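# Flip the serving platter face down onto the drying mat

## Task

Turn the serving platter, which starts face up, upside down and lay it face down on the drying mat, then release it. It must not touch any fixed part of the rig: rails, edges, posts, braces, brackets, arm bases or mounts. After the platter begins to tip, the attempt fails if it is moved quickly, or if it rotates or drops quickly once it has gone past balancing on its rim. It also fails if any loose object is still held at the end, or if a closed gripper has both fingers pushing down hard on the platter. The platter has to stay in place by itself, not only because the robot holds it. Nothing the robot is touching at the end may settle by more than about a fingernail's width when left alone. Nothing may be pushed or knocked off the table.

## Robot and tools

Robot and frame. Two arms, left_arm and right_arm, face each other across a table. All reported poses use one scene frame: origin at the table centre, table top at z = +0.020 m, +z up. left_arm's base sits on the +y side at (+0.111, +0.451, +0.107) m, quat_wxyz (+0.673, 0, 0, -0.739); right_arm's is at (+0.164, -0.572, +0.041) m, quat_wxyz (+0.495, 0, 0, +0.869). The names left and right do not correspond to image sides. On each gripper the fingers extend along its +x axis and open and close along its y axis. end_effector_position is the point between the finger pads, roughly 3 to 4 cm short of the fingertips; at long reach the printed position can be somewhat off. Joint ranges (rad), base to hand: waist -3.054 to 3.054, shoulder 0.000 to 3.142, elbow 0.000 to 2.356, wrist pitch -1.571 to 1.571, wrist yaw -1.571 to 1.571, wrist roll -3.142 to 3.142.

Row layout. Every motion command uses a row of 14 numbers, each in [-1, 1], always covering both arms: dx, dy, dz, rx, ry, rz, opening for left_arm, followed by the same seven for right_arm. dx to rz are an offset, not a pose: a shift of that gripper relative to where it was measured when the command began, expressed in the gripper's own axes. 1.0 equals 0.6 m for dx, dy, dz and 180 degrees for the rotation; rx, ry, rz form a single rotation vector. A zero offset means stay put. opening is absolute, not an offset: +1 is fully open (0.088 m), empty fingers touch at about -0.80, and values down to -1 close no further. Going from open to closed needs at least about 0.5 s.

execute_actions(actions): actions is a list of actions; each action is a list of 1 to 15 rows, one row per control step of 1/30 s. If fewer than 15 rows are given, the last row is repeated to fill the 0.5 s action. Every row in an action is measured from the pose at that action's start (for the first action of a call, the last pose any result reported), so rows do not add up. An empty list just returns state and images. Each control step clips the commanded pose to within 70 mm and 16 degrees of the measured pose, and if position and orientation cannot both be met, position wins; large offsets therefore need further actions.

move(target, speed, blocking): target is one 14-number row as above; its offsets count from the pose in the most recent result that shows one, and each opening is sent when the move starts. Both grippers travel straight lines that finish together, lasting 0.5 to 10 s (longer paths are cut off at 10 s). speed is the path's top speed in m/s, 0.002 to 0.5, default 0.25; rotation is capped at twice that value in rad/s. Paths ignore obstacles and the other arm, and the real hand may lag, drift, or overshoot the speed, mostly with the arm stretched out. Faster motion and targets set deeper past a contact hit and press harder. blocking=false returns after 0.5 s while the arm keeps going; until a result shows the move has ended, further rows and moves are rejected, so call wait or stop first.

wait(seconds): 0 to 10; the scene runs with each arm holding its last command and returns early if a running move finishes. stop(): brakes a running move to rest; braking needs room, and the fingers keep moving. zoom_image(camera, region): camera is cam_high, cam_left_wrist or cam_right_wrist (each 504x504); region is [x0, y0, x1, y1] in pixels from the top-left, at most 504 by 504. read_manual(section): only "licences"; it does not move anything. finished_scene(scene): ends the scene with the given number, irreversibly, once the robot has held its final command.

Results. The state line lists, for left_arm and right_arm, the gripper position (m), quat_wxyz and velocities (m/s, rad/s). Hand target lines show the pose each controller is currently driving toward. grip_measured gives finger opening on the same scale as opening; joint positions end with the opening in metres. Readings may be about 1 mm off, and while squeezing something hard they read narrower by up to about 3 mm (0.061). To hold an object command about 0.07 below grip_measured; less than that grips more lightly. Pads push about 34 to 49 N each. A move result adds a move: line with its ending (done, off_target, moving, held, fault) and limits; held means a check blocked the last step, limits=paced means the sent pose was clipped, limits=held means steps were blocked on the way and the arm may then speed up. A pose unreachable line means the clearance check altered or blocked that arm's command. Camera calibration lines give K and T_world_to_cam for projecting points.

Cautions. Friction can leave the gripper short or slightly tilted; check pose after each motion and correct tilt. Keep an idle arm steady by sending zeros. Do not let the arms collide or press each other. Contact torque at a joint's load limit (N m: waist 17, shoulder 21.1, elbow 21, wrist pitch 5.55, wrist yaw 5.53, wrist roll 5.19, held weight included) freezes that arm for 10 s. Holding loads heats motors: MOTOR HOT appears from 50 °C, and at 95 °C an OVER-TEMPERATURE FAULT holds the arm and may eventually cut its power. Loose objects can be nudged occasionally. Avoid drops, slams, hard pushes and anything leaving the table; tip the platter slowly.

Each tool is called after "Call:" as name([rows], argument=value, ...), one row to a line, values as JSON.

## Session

Call:
execute_actions(actions=[])

Scene clock: 0.00 s.
left_arm: end_effector_position=(-0.1317, +0.3754, +0.2382) grip_measured=+0.988 end_effector_quat_wxyz=(-0.408, +0.625, -0.461, -0.479) end_effector_velocity=(+0.002, -0.000, -0.001) end_effector_angular_velocity=(-0.006, -0.012, +0.004) | right_arm: end_effector_position=(-0.0429, -0.5239, +0.3258) grip_measured=+1.000 end_effector_quat_wxyz=(-0.029, -0.186, +0.068, +0.980) end_effector_velocity=(+0.000, -0.003, +0.003) end_effector_angular_velocity=(-0.007, +0.016, +0.014)
Joint positions: left_arm=[-1.296  1.565  1.237 -1.324 -0.205  1.507  0.087] | right_arm=[ 0.304  0.629  0.858 -0.745 -0.751 -0.215  0.088]
Joint velocities: left_arm=[-0.002  0.002 -0.002 -0.007 -0.007 -0.007 -0.   ] | right_arm=[-0.002 -0.007 -0.002  0.007 -0.022  0.007  0.   ]
Heat: left arm: hottest shoulder 26 °C (+0.0 °C/min); right arm: hottest wrist yaw 22 °C (+0.0 °C/min).
Hand target (left_arm): -0.132, +0.375, +0.238; -0.408, +0.625, -0.461, -0.479
Hand target (right_arm): -0.043, -0.524, +0.326; -0.029, -0.186, +0.068, +0.980
camera_calibration (this result's frames):
cam_left_wrist: T_world_to_cam=[[0.976717, 0.213299, 0.0229598, 0.057821], [0.17239, -0.84405, 0.5078, 0.25505], [0.127693, -0.492019, -0.861169, 0.476792], [0, 0, 0, 1]] pos_world=[-0.161326, 0.437532, 0.279756]
cam_right_wrist: T_world_to_cam=[[-0.0359282, 0.994459, -0.0987978, 0.560995], [0.666199, -0.0498569, -0.744105, 0.274583], [-0.744908, -0.0925534, -0.660717, 0.211622], [0, 0, 0, 1]] pos_world=[-0.00513253, -0.52461, 0.399566]

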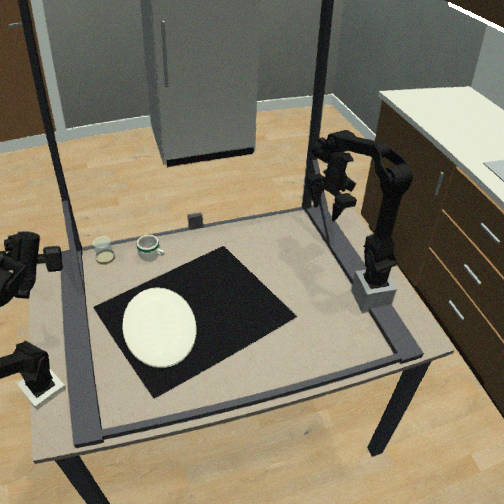

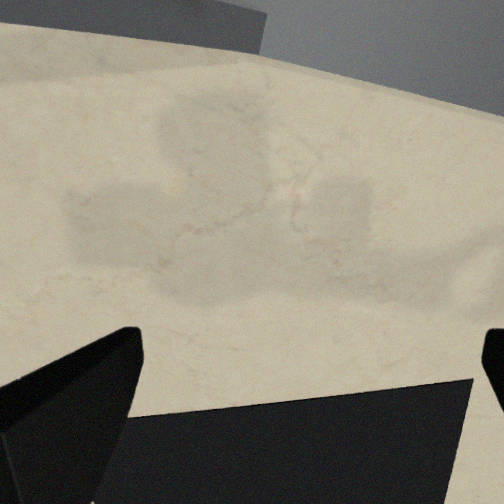

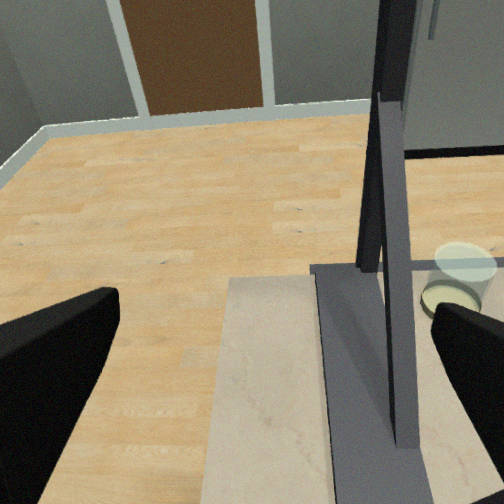

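Call:
move(target=[0,0,0,0,0,0,1,0.008,-0.313,-0.357,-0.1,0.375,-0.278,0], speed=0.2)

Scene clock: 5.27 s.
left_arm: end_effector_position=(-0.1317, +0.3754, +0.2382) grip_measured=+0.988 end_effector_quat_wxyz=(-0.408, +0.625, -0.461, -0.479) end_effector_velocity=(+0.003, -0.002, +0.002) end_effector_angular_velocity=(-0.020, -0.008, -0.011) | right_arm: end_effector_position=(+0.0226, -0.3640, +0.1052) grip_measured=+0.003 end_effector_quat_wxyz=(+0.306, -0.678, -0.182, +0.643) end_effector_velocity=(+0.004, -0.001, -0.005) end_effector_angular_velocity=(-0.012, -0.040, +0.012)
Joint positions: left_arm=[-1.296  1.565  1.237 -1.324 -0.205  1.507  0.087] | right_arm=[ 0.42   1.282  0.572 -0.505  0.624 -0.546  0.039]
Joint velocities: left_arm=[-0.002 -0.007 -0.002 -0.007 -0.022  0.007 -0.   ] | right_arm=[-0.002  0.012 -0.007 -0.007  0.007 -0.022 -0.   ]
Heat: left arm: hottest shoulder 26 °C (+0.0 °C/min); right arm: hottest wrist pitch 22 °C (+0.0 °C/min).
Hand target (left_arm): -0.132, +0.375, +0.238; -0.408, +0.625, -0.461, -0.479
Hand target (right_arm): +0.026, -0.365, +0.101; -0.304, +0.684, +0.182, -0.638
Off the commanded pose (left_arm): 0.000 m, 0 deg.
Off the commanded pose (right_arm): 0.006 m, 1 deg.
move: done
camera_calibration (this result's frames):
cam_left_wrist: T_world_to_cam=[[0.976717, 0.213299, 0.0229598, 0.057821], [0.17239, -0.84405, 0.5078, 0.25505], [0.127693, -0.492019, -0.861169, 0.476792], [0, 0, 0, 1]] pos_world=[-0.161326, 0.437532, 0.279756]
cam_right_wrist: T_world_to_cam=[[0.101675, 0.745494, 0.658711, 0.209038], [0.890247, -0.363696, 0.274198, -0.151635], [0.443984, 0.558537, -0.700653, 0.343825], [0, 0, 0, 1]] pos_world=[-0.0389137, -0.403024, 0.144784]

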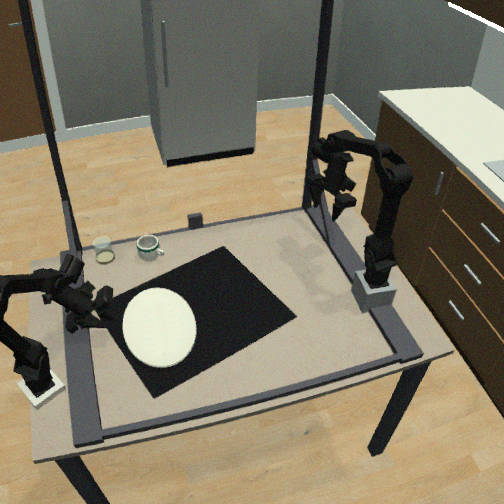

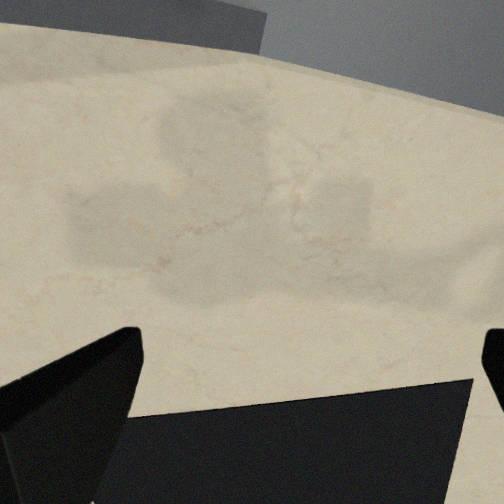

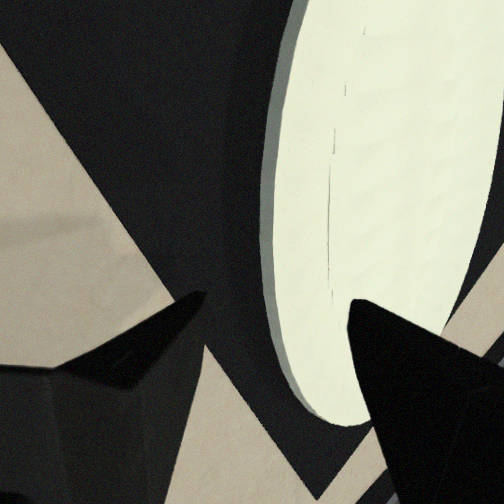

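Call:
move(target=[0,0,0,0,0,0,1,0.072,0.012,0,0,0,0,0], speed=0.06)

Scene clock: 6.77 s.
left_arm: end_effector_position=(-0.1317, +0.3754, +0.2382) grip_measured=+0.988 end_effector_quat_wxyz=(-0.408, +0.625, -0.461, -0.479) end_effector_velocity=(-0.001, +0.001, -0.000) end_effector_angular_velocity=(+0.005, +0.010, +0.005) | right_arm: end_effector_position=(+0.0221, -0.3394, +0.0743) grip_measured=+0.003 end_effector_quat_wxyz=(+0.312, -0.671, -0.185, +0.646) end_effector_velocity=(+0.001, -0.001, -0.001) end_effector_angular_velocity=(-0.012, -0.016, +0.017)
Joint positions: left_arm=[-1.296  1.565  1.237 -1.324 -0.205  1.507  0.087] | right_arm=[ 0.326  1.417  0.509 -0.224  0.591 -0.654  0.039]
Joint velocities: left_arm=[-0.002 -0.002 -0.002  0.007  0.007 -0.007 -0.   ] | right_arm=[-0.002 -0.002 -0.002 -0.007 -0.007 -0.022 -0.   ]
Heat: left arm: hottest shoulder 26 °C (+0.0 °C/min); right arm: hottest elbow 22 °C (+0.0 °C/min).
Hand target (left_arm): -0.132, +0.375, +0.238; -0.408, +0.625, -0.461, -0.479
Hand target (right_arm): +0.026, -0.342, +0.068; -0.306, +0.678, +0.182, -0.643
Off the commanded pose (left_arm): 0.000 m, 0 deg.
Off the commanded pose (right_arm): 0.008 m, 1 deg.
move: done
camera_calibration (this result's frames):
cam_left_wrist: T_world_to_cam=[[0.976717, 0.213299, 0.0229598, 0.057821], [0.17239, -0.84405, 0.5078, 0.25505], [0.127693, -0.492019, -0.861169, 0.476792], [0, 0, 0, 1]] pos_world=[-0.161326, 0.437532, 0.279756]
cam_right_wrist: T_world_to_cam=[[0.110651, 0.735451, 0.668482, 0.206774], [0.894214, -0.367219, 0.255992, -0.133775], [0.433749, 0.569441, -0.698283, 0.312398], [0, 0, 0, 1]] pos_world=[-0.0387588, -0.379089, 0.114163]

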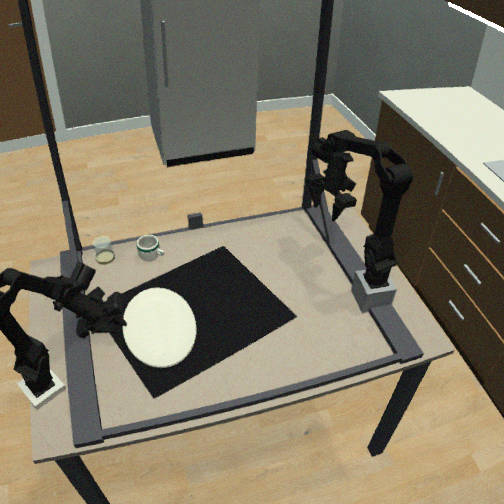

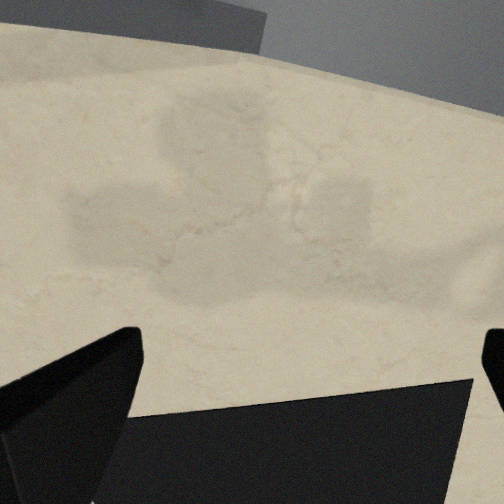

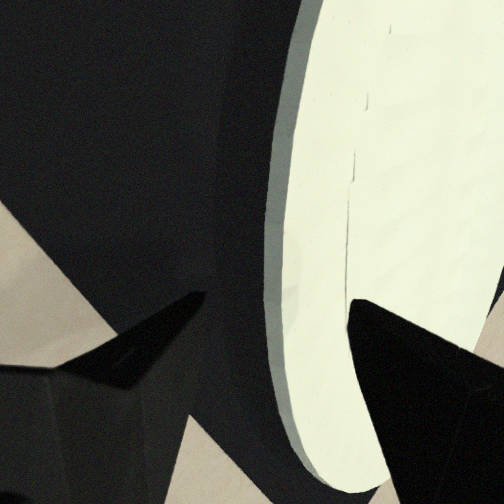

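Call:
execute_actions([
  [[0,0,0,0,0,0,1,0.015,0,-0.005,0,0,0,0]],
  [[0,0,0,0,0,0,1,0.012,0,0,0,0,0,-0.1]],
  [[0,0,0,0,0,0,1,0.008,0,0,0,0,0,-0.3]],
  [[0,0,0,0,0,0,1,0.004,0,0,0,0,0,-0.45]],
  [[0,0,0,0,0,0,1,0,0,0,0,0,0,-0.6]],
  [[0,0,0,0,0,0,1,0,0,0,0,0,0,-0.7]],
])

Scene clock: 10.03 s.
left_arm: end_effector_position=(-0.1317, +0.3754, +0.2382) grip_measured=+0.988 end_effector_quat_wxyz=(-0.408, +0.625, -0.461, -0.479) end_effector_velocity=(+0.004, -0.002, +0.002) end_effector_angular_velocity=(-0.019, -0.019, +0.003) | right_arm: end_effector_position=(+0.0094, -0.3300, +0.0749) grip_measured=-0.688 end_effector_quat_wxyz=(+0.293, -0.649, -0.203, +0.672) end_effector_velocity=(-0.003, +0.002, +0.002) end_effector_angular_velocity=(+0.010, +0.016, +0.007)
Joint positions: left_arm=[-1.296  1.565  1.237 -1.324 -0.205  1.507  0.087] | right_arm=[ 0.297  1.429  0.508 -0.129  0.519 -0.746  0.005]
Joint velocities: left_arm=[-0.002 -0.002  0.002 -0.022 -0.022 -0.007 -0.   ] | right_arm=[-0.002 -0.002 -0.002  0.022 -0.007 -0.007 -0.   ]
Heat: left arm: hottest shoulder 26 °C (+0.0 °C/min); right arm: hottest elbow 22 °C (+0.0 °C/min).
Hand target (left_arm): -0.132, +0.375, +0.238; -0.408, +0.625, -0.461, -0.479
Hand target (right_arm): +0.010, -0.329, +0.075; -0.296, +0.649, +0.204, -0.670
Off the commanded pose (left_arm): 0.000 m, 0 deg.
Off the commanded pose (right_arm): 0.001 m, 0 deg.
camera_calibration (this result's frames):
cam_left_wrist: T_world_to_cam=[[0.976717, 0.213299, 0.0229598, 0.057821], [0.17239, -0.84405, 0.5078, 0.25505], [0.127693, -0.492019, -0.861169, 0.476792], [0, 0, 0, 1]] pos_world=[-0.161326, 0.437532, 0.279756]
cam_right_wrist: T_world_to_cam=[[0.0858729, 0.741057, 0.665928, 0.203144], [0.929154, -0.300802, 0.214921, -0.094422], [0.359581, 0.600294, -0.714387, 0.325034], [0, 0, 0, 1]] pos_world=[-0.0465879, -0.374059, 0.117214]

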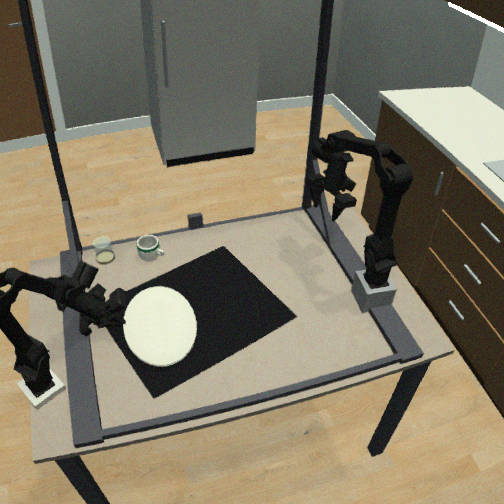

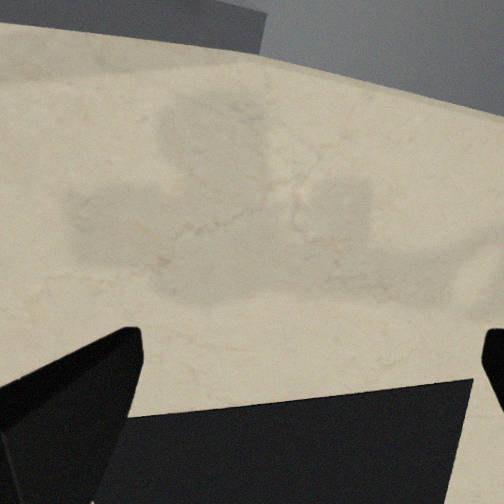

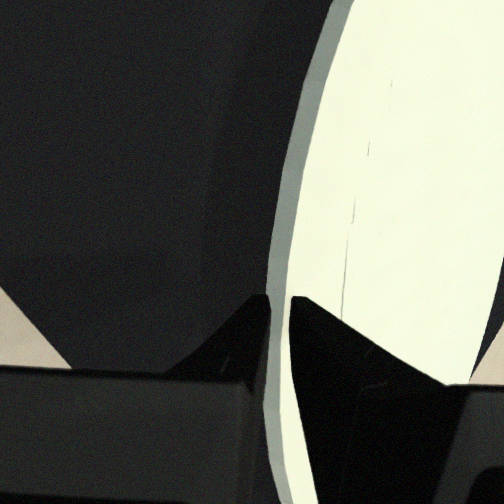

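Call:
move(target=[0,0,0,0,0,0,1,-0.043,0,-0.037,0.006,0.033,0.07,0], speed=0.06)

Scene clock: 12.80 s.
left_arm: end_effector_position=(-0.1317, +0.3754, +0.2382) grip_measured=+0.988 end_effector_quat_wxyz=(-0.408, +0.625, -0.461, -0.479) end_effector_velocity=(+0.001, -0.002, +0.002) end_effector_angular_velocity=(-0.022, -0.005, +0.003) | right_arm: end_effector_position=(+0.0334, -0.3518, +0.0879) grip_measured=-0.003 end_effector_quat_wxyz=(+0.228, -0.704, -0.110, +0.663) end_effector_velocity=(+0.004, -0.005, -0.001) end_effector_angular_velocity=(-0.028, -0.020, +0.006)
Joint positions: left_arm=[-1.296  1.565  1.237 -1.324 -0.205  1.507  0.087] | right_arm=[ 0.23   1.369  0.646 -0.558  0.397 -0.693  0.039]
Joint velocities: left_arm=[-0.002 -0.002  0.002 -0.007 -0.022 -0.007 -0.   ] | right_arm=[-0.002 -0.002  0.002 -0.037 -0.007 -0.007  0.   ]
Heat: left arm: hottest shoulder 26 °C (+0.0 °C/min); right arm: hottest elbow 22 °C (+0.0 °C/min).
Hand target (left_arm): -0.132, +0.375, +0.238; -0.408, +0.625, -0.461, -0.479
Hand target (right_arm): +0.031, -0.349, +0.093; -0.234, +0.699, +0.110, -0.667
Off the commanded pose (left_arm): 0.000 m, 0 deg.
Off the commanded pose (right_arm): 0.006 m, 1 deg.
move: done
camera_calibration (this result's frames):
cam_left_wrist: T_world_to_cam=[[0.976717, 0.213299, 0.0229598, 0.057821], [0.17239, -0.84405, 0.5078, 0.25505], [0.127693, -0.492019, -0.861169, 0.476792], [0, 0, 0, 1]] pos_world=[-0.161326, 0.437532, 0.279756]
cam_right_wrist: T_world_to_cam=[[0.102549, 0.872502, 0.477728, 0.270857], [0.894853, -0.290658, 0.338756, -0.132256], [0.434421, 0.392758, -0.810568, 0.271785], [0, 0, 0, 1]] pos_world=[-0.0274951, -0.38151, 0.135707]

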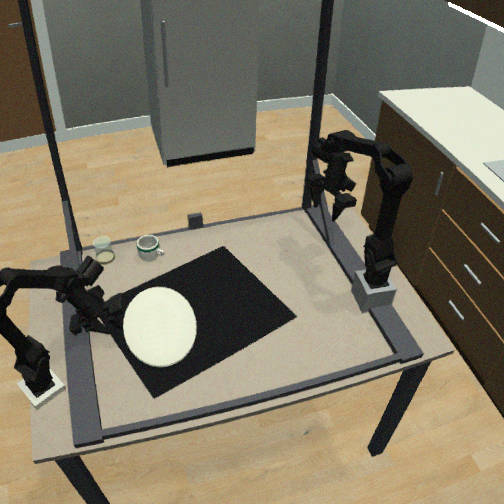

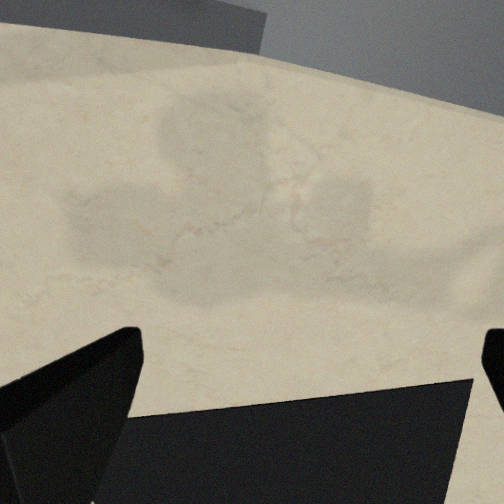

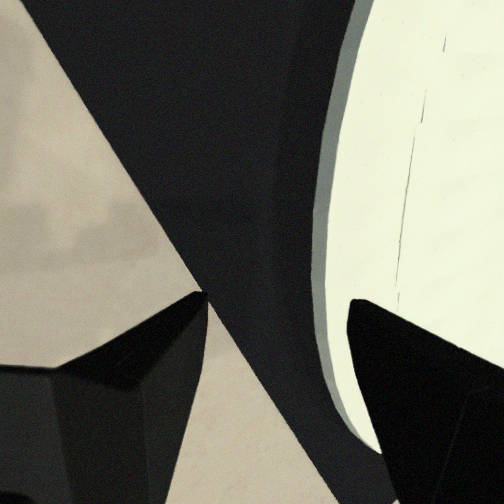

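Call:
move(target=[0,0,0,0,0,0,1,0.044,-0.005,0.012,0,0,0,0], speed=0.04)

Scene clock: 14.07 s.
left_arm: end_effector_position=(-0.1317, +0.3754, +0.2382) grip_measured=+0.988 end_effector_quat_wxyz=(-0.408, +0.625, -0.461, -0.479) end_effector_velocity=(+0.002, +0.001, -0.001) end_effector_angular_velocity=(-0.006, -0.012, -0.001) | right_arm: end_effector_position=(+0.0267, -0.3336, +0.0708) grip_measured=-0.003 end_effector_quat_wxyz=(+0.234, -0.700, -0.113, +0.665) end_effector_velocity=(-0.000, -0.000, -0.002) end_effector_angular_velocity=(-0.007, +0.000, +0.006)
Joint positions: left_arm=[-1.296  1.565  1.237 -1.324 -0.205  1.507  0.087] | right_arm=[ 0.198  1.474  0.647 -0.425  0.391 -0.726  0.039]
Joint velocities: left_arm=[-0.007  0.002 -0.002 -0.007 -0.007 -0.007 -0.   ] | right_arm=[-0.002  0.007 -0.002  0.007 -0.007 -0.007 -0.   ]
Heat: left arm: hottest shoulder 26 °C (+0.0 °C/min); right arm: hottest elbow 22 °C (+0.0 °C/min).
Hand target (left_arm): -0.132, +0.375, +0.238; -0.408, +0.625, -0.461, -0.479
Hand target (right_arm): +0.029, -0.336, +0.066; -0.228, +0.704, +0.110, -0.663
Off the commanded pose (left_arm): 0.000 m, 0 deg.
Off the commanded pose (right_arm): 0.006 m, 1 deg.
move: done
camera_calibration (this result's frames):
cam_left_wrist: T_world_to_cam=[[0.976717, 0.213299, 0.0229598, 0.057821], [0.17239, -0.84405, 0.5078, 0.25505], [0.127693, -0.492019, -0.861169, 0.476792], [0, 0, 0, 1]] pos_world=[-0.161326, 0.437532, 0.279756]
cam_right_wrist: T_world_to_cam=[[0.108165, 0.865715, 0.48871, 0.260616], [0.897311, -0.296634, 0.326866, -0.116385], [0.427941, 0.403169, -0.808901, 0.25718], [0, 0, 0, 1]] pos_world=[-0.0338145, -0.36383, 0.11871]

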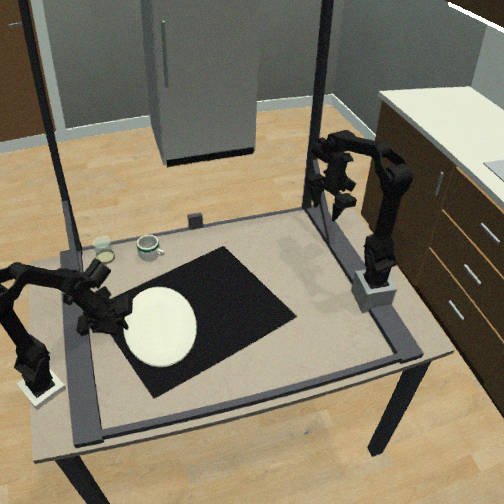

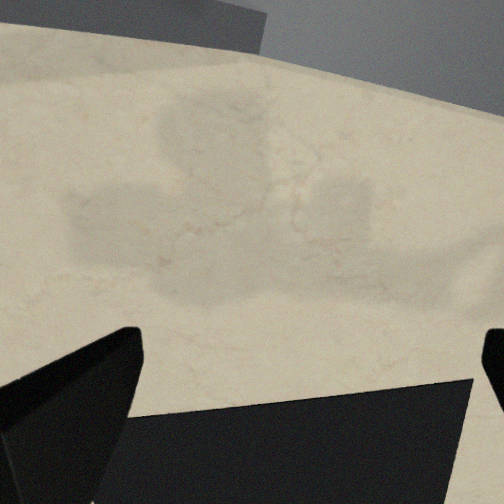

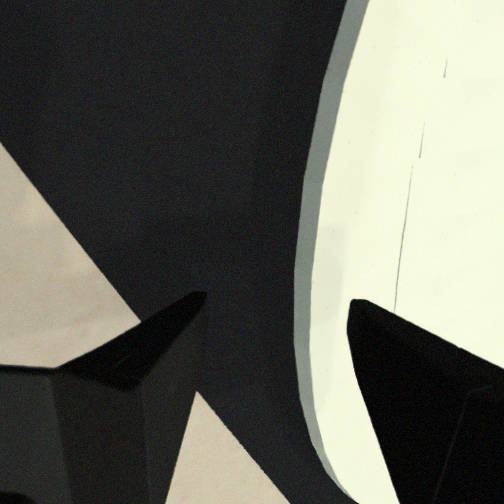

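Call:
execute_actions([
  [[0,0,0,0,0,0,1,0.018,-0.014,0,0,0,0,0]],
  [[0,0,0,0,0,0,1,0.008,-0.006,0,0,0,0,-0.1]],
  [[0,0,0,0,0,0,1,0.006,0,0,0,0,0,-0.3]],
  [[0,0,0,0,0,0,1,0.004,0,0,0,0,0,-0.45]],
  [[0,0,0,0,0,0,1,0,0,0,0,0,0,-0.6]],
  [[0,0,0,0,0,0,1,0,0,0,0,0,0,-0.7]],
])

Scene clock: 17.33 s.
left_arm: end_effector_position=(-0.1317, +0.3754, +0.2382) grip_measured=+0.988 end_effector_quat_wxyz=(-0.408, +0.625, -0.461, -0.479) end_effector_velocity=(+0.001, -0.000, +0.001) end_effector_angular_velocity=(-0.008, -0.002, +0.004) | right_arm: end_effector_position=(+0.0294, -0.3176, +0.0678) grip_measured=-0.485 end_effector_quat_wxyz=(+0.242, -0.696, -0.126, +0.664) end_effector_velocity=(+0.002, -0.005, -0.002) end_effector_angular_velocity=(-0.023, -0.020, +0.024)
Joint positions: left_arm=[-1.296  1.565  1.237 -1.324 -0.205  1.507  0.087] | right_arm=[ 0.153  1.508  0.647 -0.346  0.392 -0.786  0.015]
Joint velocities: left_arm=[-0.002 -0.002  0.002 -0.007 -0.007 -0.007 -0.   ] | right_arm=[ 0.002 -0.002 -0.002 -0.022 -0.007 -0.022 -0.   ]
Heat: left arm: hottest shoulder 26 °C (+0.0 °C/min); right arm: hottest elbow 22 °C (+0.0 °C/min).
Hand target (left_arm): -0.132, +0.375, +0.238; -0.408, +0.625, -0.461, -0.479
Hand target (right_arm): +0.030, -0.318, +0.068; -0.242, +0.695, +0.124, -0.665
Off the commanded pose (left_arm): 0.000 m, 0 deg.
Off the commanded pose (right_arm): 0.000 m, 0 deg.
camera_calibration (this result's frames):
cam_left_wrist: T_world_to_cam=[[0.976717, 0.213299, 0.0229598, 0.057821], [0.17239, -0.84405, 0.5078, 0.25505], [0.127693, -0.492019, -0.861169, 0.476792], [0, 0, 0, 1]] pos_world=[-0.161326, 0.437532, 0.279756]
cam_right_wrist: T_world_to_cam=[[0.101551, 0.851534, 0.514371, 0.241905], [0.899425, -0.299532, 0.318301, -0.11351], [0.425115, 0.430314, -0.796309, 0.255025], [0, 0, 0, 1]] pos_world=[-0.0308864, -0.349731, 0.11478]

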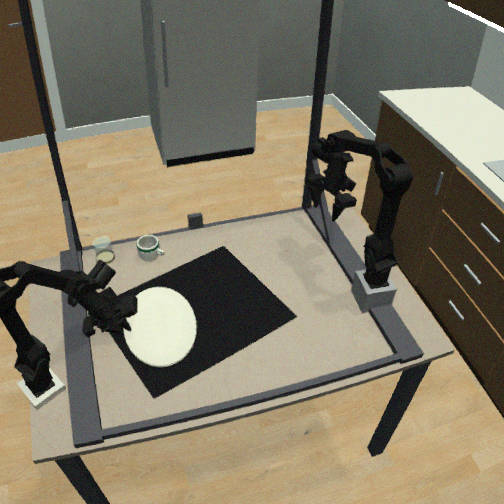

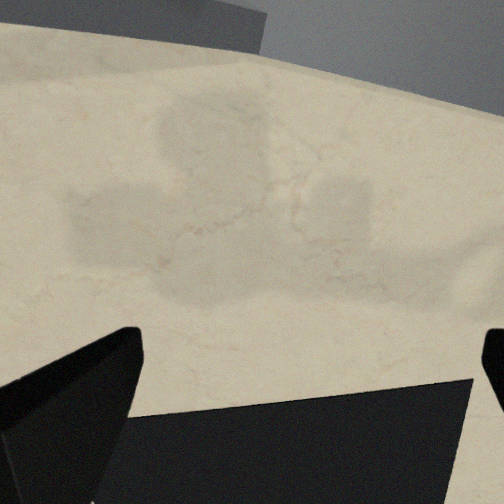

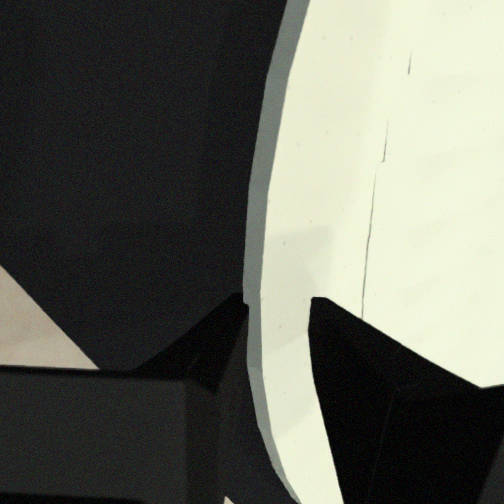

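Call:
move(target=[0,0,0,0,0,0,1,-0.115,-0.08,0,0,0,-0.04,-0.65], speed=0.035)

Scene clock: 20.20 s.
left_arm: end_effector_position=(-0.1317, +0.3754, +0.2382) grip_measured=+0.988 end_effector_quat_wxyz=(-0.408, +0.625, -0.461, -0.479) end_effector_velocity=(+0.005, +0.003, +0.000) end_effector_angular_velocity=(+0.010, -0.019, +0.005) | right_arm: end_effector_position=(+0.0330, -0.3130, +0.1451) grip_measured=-0.647 end_effector_quat_wxyz=(+0.279, -0.692, -0.164, +0.646) end_effector_velocity=(+0.001, -0.002, -0.001) end_effector_angular_velocity=(-0.011, -0.004, +0.007)
Joint positions: left_arm=[-1.296  1.565  1.237 -1.324 -0.205  1.507  0.087] | right_arm=[ 0.179  1.327  0.793 -0.604  0.487 -0.796  0.007]
Joint velocities: left_arm=[-0.002 -0.002 -0.002 -0.022  0.007 -0.007 -0.   ] | right_arm=[-0.002 -0.002 -0.002 -0.007 -0.007 -0.007 -0.   ]
Heat: left arm: hottest shoulder 26 °C (+0.0 °C/min); right arm: hottest elbow 23 °C (+3.0 °C/min).
Hand target (left_arm): -0.132, +0.375, +0.238; -0.408, +0.625, -0.461, -0.479
Hand target (right_arm): +0.031, -0.311, +0.151; -0.283, +0.687, +0.169, -0.647
Off the commanded pose (left_arm): 0.000 m, 0 deg.
Off the commanded pose (right_arm): 0.007 m, 1 deg.
move: done
camera_calibration (this result's frames):
cam_left_wrist: T_world_to_cam=[[0.976717, 0.213299, 0.0229598, 0.057821], [0.17239, -0.84405, 0.5078, 0.25505], [0.127693, -0.492019, -0.861169, 0.476792], [0, 0, 0, 1]] pos_world=[-0.161326, 0.437532, 0.279756]
cam_right_wrist: T_world_to_cam=[[0.0884916, 0.790715, 0.605755, 0.165974], [0.889384, -0.336557, 0.309395, -0.149911], [0.448514, 0.51137, -0.733032, 0.328399], [0, 0, 0, 1]] pos_world=[-0.0286505, -0.349625, 0.186569]

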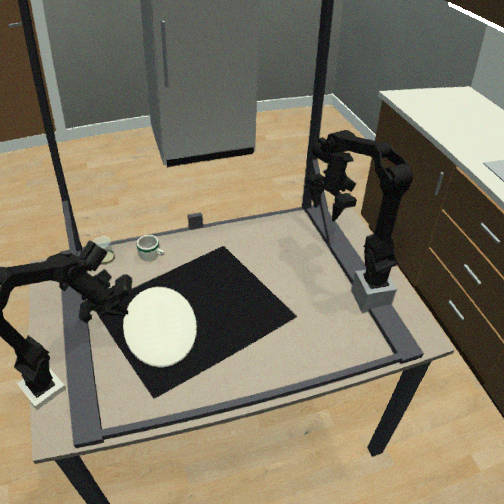

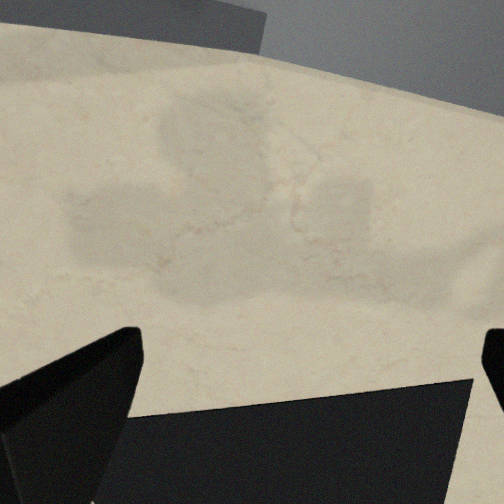

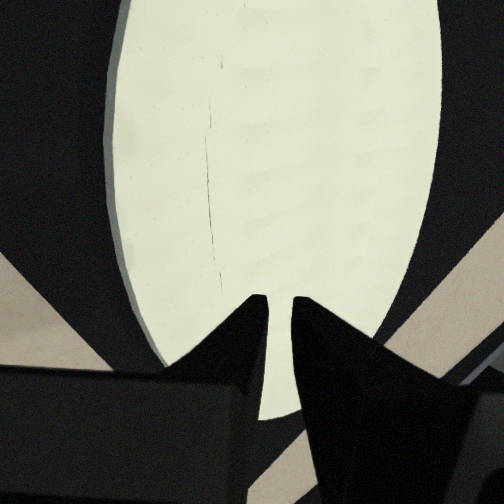

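Call:
move(target=[0,0,0,0,0,0,1,0.038,0.108,0,0,0,0,-1], speed=0.1)

Scene clock: 21.53 s.
left_arm: end_effector_position=(-0.1317, +0.3754, +0.2382) grip_measured=+0.988 end_effector_quat_wxyz=(-0.408, +0.625, -0.461, -0.479) end_effector_velocity=(+0.003, +0.000, +0.000) end_effector_angular_velocity=(-0.008, -0.004, +0.018) | right_arm: end_effector_position=(+0.0242, -0.3481, +0.0934) grip_measured=-0.798 end_effector_quat_wxyz=(+0.282, -0.686, -0.166, +0.650) end_effector_velocity=(+0.003, -0.004, -0.004) end_effector_angular_velocity=(-0.009, -0.017, -0.001)
Joint positions: left_arm=[-1.296  1.565  1.237 -1.324 -0.205  1.507  0.087] | right_arm=[ 0.321  1.348  0.588 -0.437  0.54  -0.647  0.   ]
Joint velocities: left_arm=[-0.002 -0.007 -0.007 -0.007 -0.007 -0.022 -0.   ] | right_arm=[ 0.007  0.002 -0.012 -0.007  0.007  0.007  0.   ]
Heat: left arm: hottest shoulder 26 °C (+0.0 °C/min); right arm: hottest elbow 23 °C (+2.8 °C/min).
Hand target (left_arm): -0.132, +0.375, +0.238; -0.408, +0.625, -0.461, -0.479
Hand target (right_arm): +0.027, -0.351, +0.089; -0.279, +0.691, +0.165, -0.646
Off the commanded pose (left_arm): 0.000 m, 0 deg.
Off the commanded pose (right_arm): 0.007 m, 1 deg.
move: done
camera_calibration (this result's frames):
cam_left_wrist: T_world_to_cam=[[0.976717, 0.213299, 0.0229598, 0.057821], [0.17239, -0.84405, 0.5078, 0.25505], [0.127693, -0.492019, -0.861169, 0.476792], [0, 0, 0, 1]] pos_world=[-0.161326, 0.437532, 0.279756]
cam_right_wrist: T_world_to_cam=[[0.0946275, 0.78529, 0.611853, 0.223199], [0.893972, -0.337456, 0.294852, -0.136965], [0.438018, 0.519079, -0.73396, 0.315418], [0, 0, 0, 1]] pos_world=[-0.0368363, -0.385222, 0.135324]

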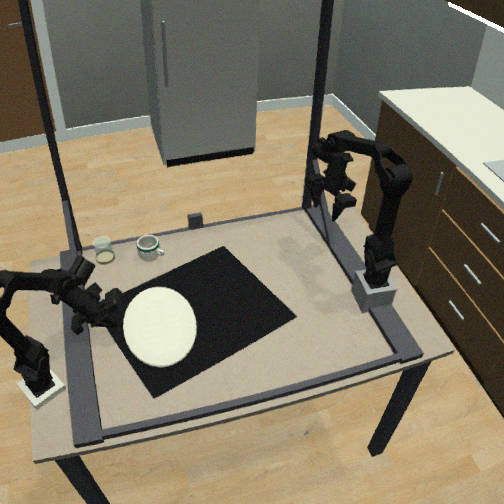

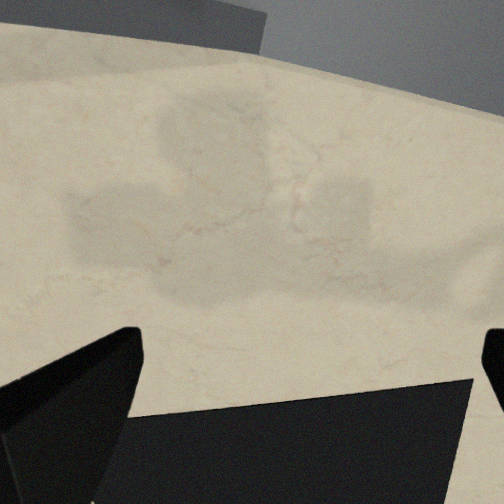

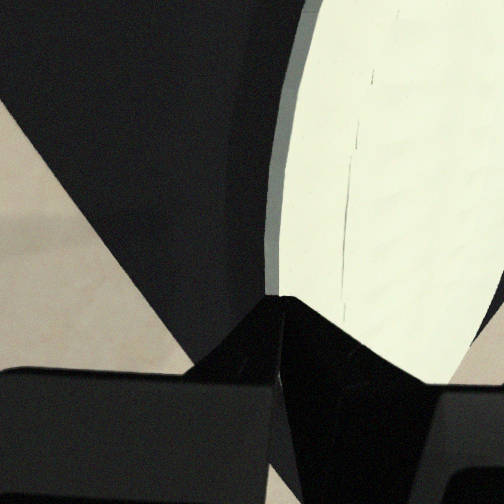

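Call:
move(target=[0,0,0,0,0,0,1,0.04,0.046,0,0,0,0.03,-1], speed=0.04)

Scene clock: 23.80 s.
left_arm: end_effector_position=(-0.1317, +0.3754, +0.2382) grip_measured=+0.988 end_effector_quat_wxyz=(-0.408, +0.625, -0.461, -0.479) end_effector_velocity=(+0.004, -0.002, -0.000) end_effector_angular_velocity=(-0.020, -0.015, +0.003) | right_arm: end_effector_position=(+0.0196, -0.3530, +0.0626) grip_measured=-0.798 end_effector_quat_wxyz=(+0.255, -0.689, -0.138, +0.665) end_effector_velocity=(-0.000, -0.000, -0.002) end_effector_angular_velocity=(-0.007, -0.001, +0.006)
Joint positions: left_arm=[-1.296  1.565  1.237 -1.324 -0.205  1.507  0.087] | right_arm=[ 0.308  1.443  0.554 -0.347  0.463 -0.636  0.   ]
Joint velocities: left_arm=[-0.002 -0.002 -0.007 -0.007 -0.022 -0.007  0.   ] | right_arm=[-0.002  0.007 -0.002  0.007 -0.007 -0.007  0.   ]
Heat: left arm: hottest shoulder 26 °C (+0.0 °C/min); right arm: hottest elbow 23 °C (+2.5 °C/min).
Hand target (left_arm): -0.132, +0.375, +0.238; -0.408, +0.625, -0.461, -0.479
Hand target (right_arm): +0.023, -0.356, +0.058; -0.251, +0.693, +0.133, -0.662
Off the commanded pose (left_arm): 0.000 m, 0 deg.
Off the commanded pose (right_arm): 0.006 m, 1 deg.
move: done
camera_calibration (this result's frames):
cam_left_wrist: T_world_to_cam=[[0.976717, 0.213299, 0.0229598, 0.057821], [0.17239, -0.84405, 0.5078, 0.25505], [0.127693, -0.492019, -0.861169, 0.476792], [0, 0, 0, 1]] pos_world=[-0.161326, 0.437532, 0.279756]
cam_right_wrist: T_world_to_cam=[[0.103897, 0.831827, 0.545224, 0.266817], [0.902577, -0.309139, 0.299646, -0.115869], [0.417804, 0.460974, -0.782906, 0.280398], [0, 0, 0, 1]] pos_world=[-0.0402919, -0.387021, 0.10877]

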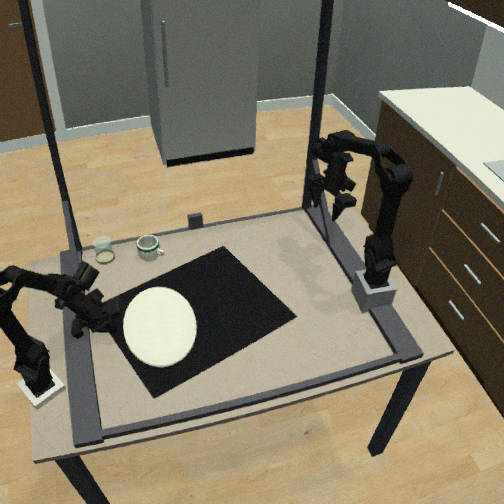

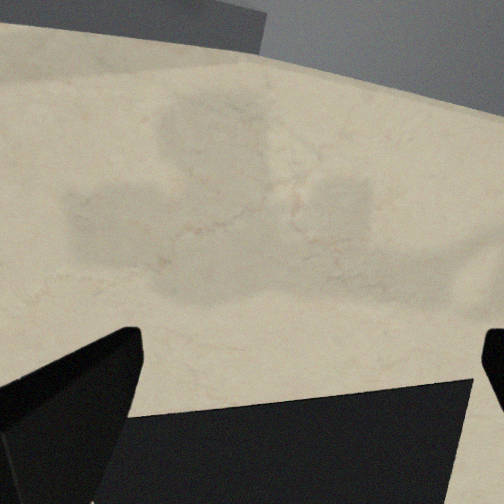

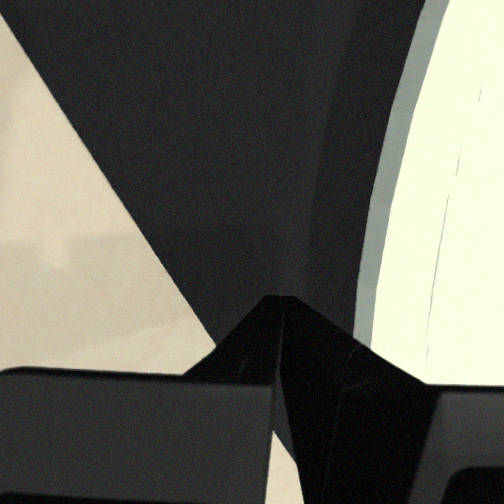

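Call:
move(target=[0,0,0,0,0,0,1,0.062,-0.108,0,0,0,0,-1], speed=0.03)

Scene clock: 36.57 s.
left_arm: end_effector_position=(-0.1317, +0.3754, +0.2382) grip_measured=+0.988 end_effector_quat_wxyz=(-0.408, +0.625, -0.461, -0.479) end_effector_velocity=(+0.000, -0.001, +0.001) end_effector_angular_velocity=(-0.024, +0.005, -0.002) | right_arm: end_effector_position=(+0.0278, -0.3279, +0.0564) grip_measured=-0.798 end_effector_quat_wxyz=(+0.187, -0.699, -0.133, +0.677) end_effector_velocity=(+0.001, -0.002, -0.001) end_effector_angular_velocity=(-0.010, -0.002, +0.007)
Joint positions: left_arm=[-1.296  1.565  1.237 -1.324 -0.205  1.507  0.087] | right_arm=[ 0.144  1.516  0.627 -0.347  0.319 -0.868  0.   ]
Joint velocities: left_arm=[-0.007 -0.007 -0.007  0.007 -0.022 -0.007 -0.   ] | right_arm=[-0.002 -0.002 -0.002 -0.007 -0.007 -0.007  0.   ]
Heat: left arm: hottest shoulder 27 °C (+1.6 °C/min); right arm: hottest wrist pitch 25 °C (+4.9 °C/min).
Hand target (left_arm): -0.132, +0.375, +0.238; -0.408, +0.625, -0.461, -0.479
Hand target (right_arm): +0.027, -0.326, +0.056; -0.191, +0.698, +0.133, -0.678
Off the commanded pose (left_arm): 0.000 m, 0 deg.
Off the commanded pose (right_arm): 0.050 m, 8 deg.
TORQUE FAULT: the external load on joint 4 (wrist pitch) of the right arm reached its load limit, and that arm stopped for 10 seconds. That time counts as 19 of the actions that you can send in this scene. A torque fault stops only its own arm. That arm's remaining commands of this call were not run. That arm holds where it stopped, with its grip as last carried out, and accepts commands again: back off and push less far. That arm stops again, at the same cost, whenever a joint's load reaches its limit.
move: fault (right_arm)
camera_calibration (this result's frames):
cam_left_wrist: T_world_to_cam=[[0.976717, 0.213299, 0.0229598, 0.057821], [0.17239, -0.84405, 0.5078, 0.25505], [0.127693, -0.492019, -0.861169, 0.476792], [0, 0, 0, 1]] pos_world=[-0.161326, 0.437532, 0.279756]
cam_right_wrist: T_world_to_cam=[[0.0223745, 0.891855, 0.451768, 0.275673], [0.920021, -0.195201, 0.33979, -0.0790728], [0.391229, 0.408033, -0.824893, 0.246325], [0, 0, 0, 1]] pos_world=[-0.0297889, -0.361804, 0.10552]

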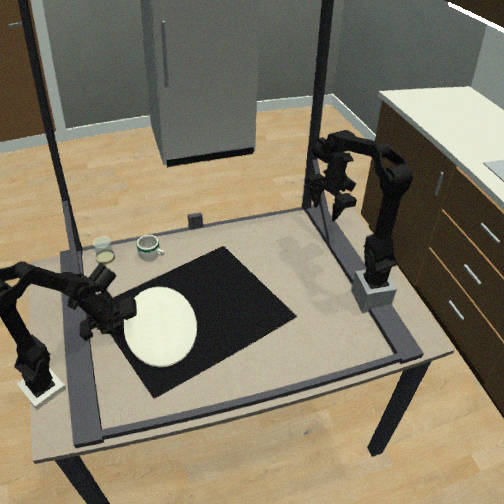

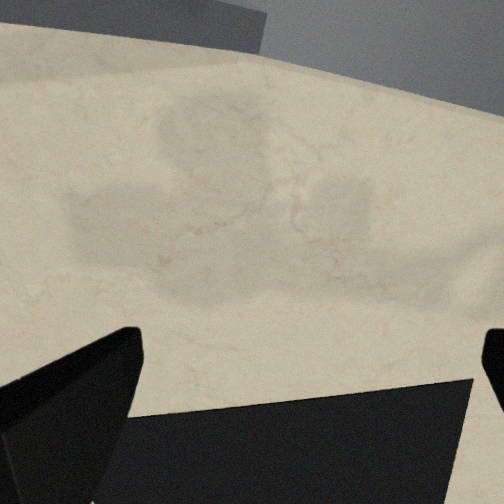

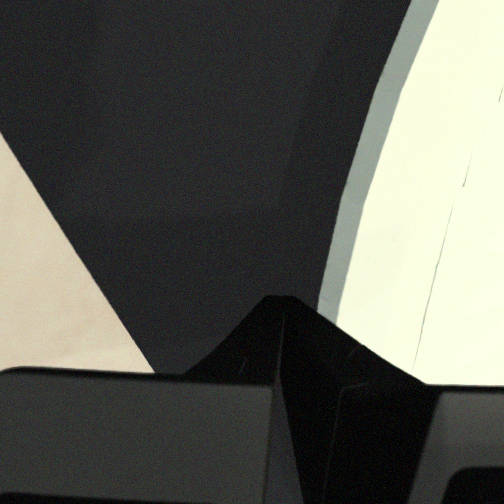

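Call:
move(target=[0,0,0,0,0,0,1,-0.038,0.008,0,0.03,0.013,-0.038,-0.3], speed=0.05)

Scene clock: 39.13 s.
left_arm: end_effector_position=(-0.1317, +0.3754, +0.2382) grip_measured=+0.988 end_effector_quat_wxyz=(-0.408, +0.625, -0.461, -0.479) end_effector_velocity=(+0.003, -0.002, +0.001) end_effector_angular_velocity=(-0.019, -0.013, -0.011) | right_arm: end_effector_position=(+0.0240, -0.3393, +0.0761) grip_measured=-0.303 end_effector_quat_wxyz=(+0.262, -0.692, -0.139, +0.658) end_effector_velocity=(+0.004, -0.002, +0.002) end_effector_angular_velocity=(+0.008, -0.011, -0.019)
Joint positions: left_arm=[-1.296  1.565  1.237 -1.324 -0.205  1.507  0.087] | right_arm=[ 0.259  1.432  0.604 -0.389  0.467 -0.681  0.024]
Joint velocities: left_arm=[-0.002 -0.002 -0.002 -0.007 -0.022  0.007 -0.   ] | right_arm=[ 0.007 -0.012 -0.002 -0.022  0.022  0.022  0.   ]
Heat: left arm: hottest shoulder 27 °C (+1.5 °C/min); right arm: hottest wrist pitch 25 °C (+4.6 °C/min).
Hand target (left_arm): -0.132, +0.375, +0.238; -0.408, +0.625, -0.461, -0.479
Hand target (right_arm): +0.026, -0.342, +0.075; -0.263, +0.694, +0.139, -0.655
Off the commanded pose (left_arm): 0.000 m, 0 deg.
Off the commanded pose (right_arm): 0.004 m, 0 deg.
move: done
camera_calibration (this result's frames):
cam_left_wrist: T_world_to_cam=[[0.976717, 0.213299, 0.0229598, 0.057821], [0.17239, -0.84405, 0.5078, 0.25505], [0.127693, -0.492019, -0.861169, 0.476792], [0, 0, 0, 1]] pos_world=[-0.161326, 0.437532, 0.279756]
cam_right_wrist: T_world_to_cam=[[0.107226, 0.824133, 0.556154, 0.244038], [0.894648, -0.323996, 0.307623, -0.125105], [0.433715, 0.464577, -0.772049, 0.282746], [0, 0, 0, 1]] pos_world=[-0.0368735, -0.37301, 0.121057]

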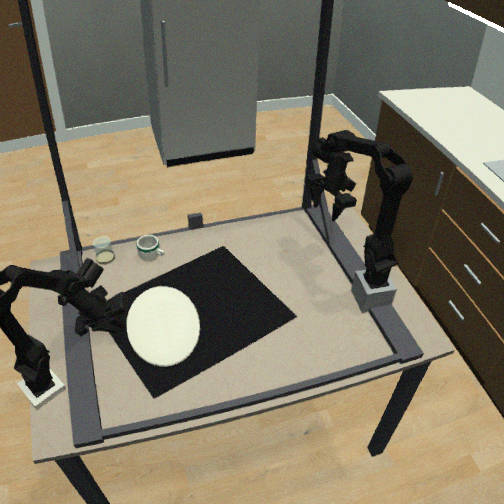

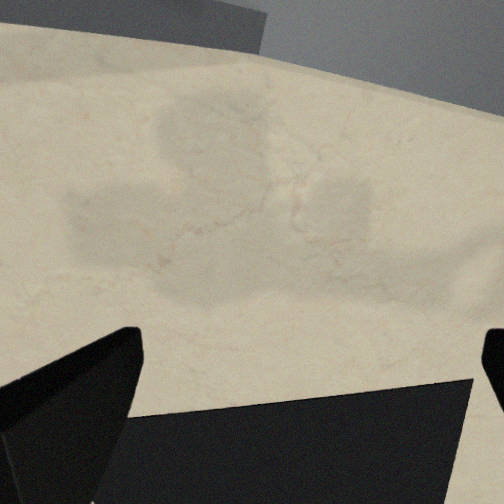

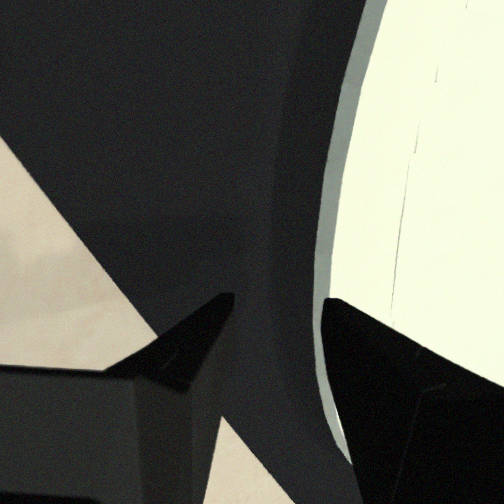

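Call:
execute_actions([
  [[0,0,0,0,0,0,1,0.01,-0.015,0,0,0,0,-0.2]],
  [[0,0,0,0,0,0,1,0.016,0.008,0,0,0,0,-0.2]],
  [[0,0,0,0,0,0,1,0.014,0.008,0,0,0,0,-0.2]],
  [[0,0,0,0,0,0,1,0,0,0,0,0,0,-0.2]],
])

Scene clock: 41.40 s.
left_arm: end_effector_position=(-0.1317, +0.3754, +0.2382) grip_measured=+0.988 end_effector_quat_wxyz=(-0.408, +0.625, -0.461, -0.479) end_effector_velocity=(+0.003, -0.002, +0.001) end_effector_angular_velocity=(-0.023, -0.007, +0.017) | right_arm: end_effector_position=(+0.0216, -0.3236, +0.0657) grip_measured=-0.203 end_effector_quat_wxyz=(+0.274, -0.682, -0.145, +0.663) end_effector_velocity=(-0.001, -0.000, -0.001) end_effector_angular_velocity=(-0.009, +0.016, +0.007)
Joint positions: left_arm=[-1.296  1.565  1.237 -1.324 -0.205  1.507  0.087] | right_arm=[ 0.221  1.496  0.591 -0.261  0.459 -0.719  0.029]
Joint velocities: left_arm=[-0.002 -0.002 -0.002 -0.007 -0.022 -0.022 -0.   ] | right_arm=[-0.007 -0.002 -0.002  0.007 -0.022 -0.007  0.   ]
Heat: left arm: hottest shoulder 27 °C (+1.4 °C/min); right arm: hottest wrist pitch 25 °C (+4.3 °C/min).
Hand target (left_arm): -0.132, +0.375, +0.238; -0.408, +0.625, -0.461, -0.479
Hand target (right_arm): +0.022, -0.324, +0.066; -0.274, +0.682, +0.145, -0.663
Off the commanded pose (left_arm): 0.000 m, 0 deg.
Off the commanded pose (right_arm): 0.000 m, 0 deg.
camera_calibration (this result's frames):
cam_left_wrist: T_world_to_cam=[[0.976717, 0.213299, 0.0229598, 0.057821], [0.17239, -0.84405, 0.5078, 0.25505], [0.127693, -0.492019, -0.861169, 0.476792], [0, 0, 0, 1]] pos_world=[-0.161326, 0.437532, 0.279756]
cam_right_wrist: T_world_to_cam=[[0.121899, 0.807743, 0.576794, 0.230175], [0.8998, -0.335213, 0.27927, -0.11661], [0.418927, 0.484957, -0.76767, 0.275129], [0, 0, 0, 1]] pos_world=[-0.0383916, -0.358437, 0.11101]

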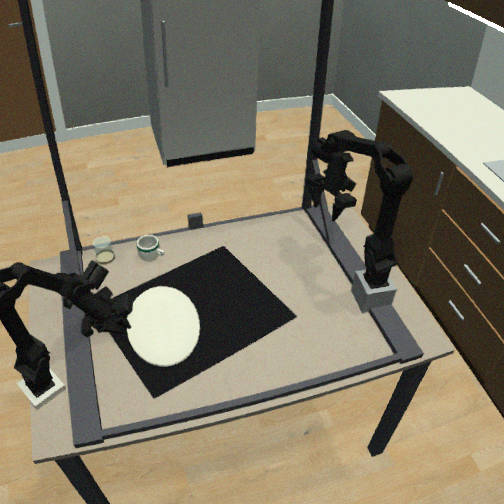

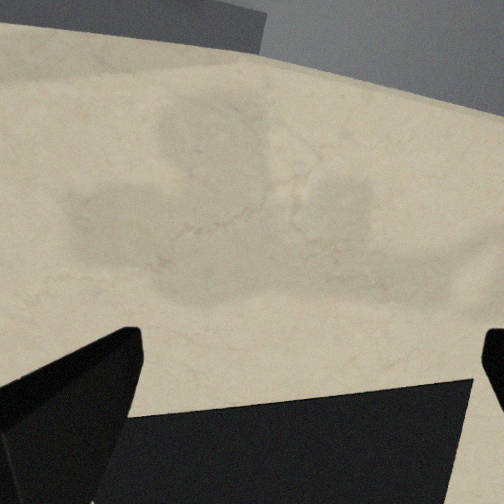

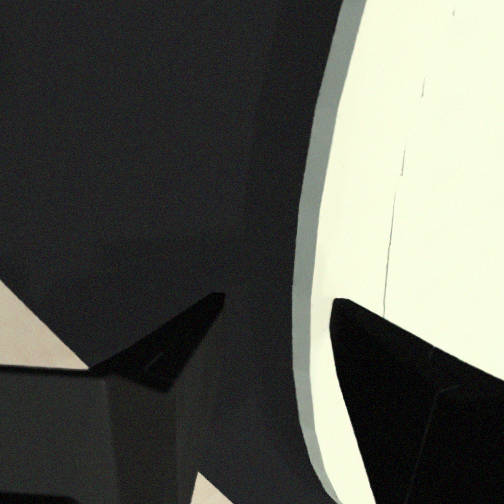

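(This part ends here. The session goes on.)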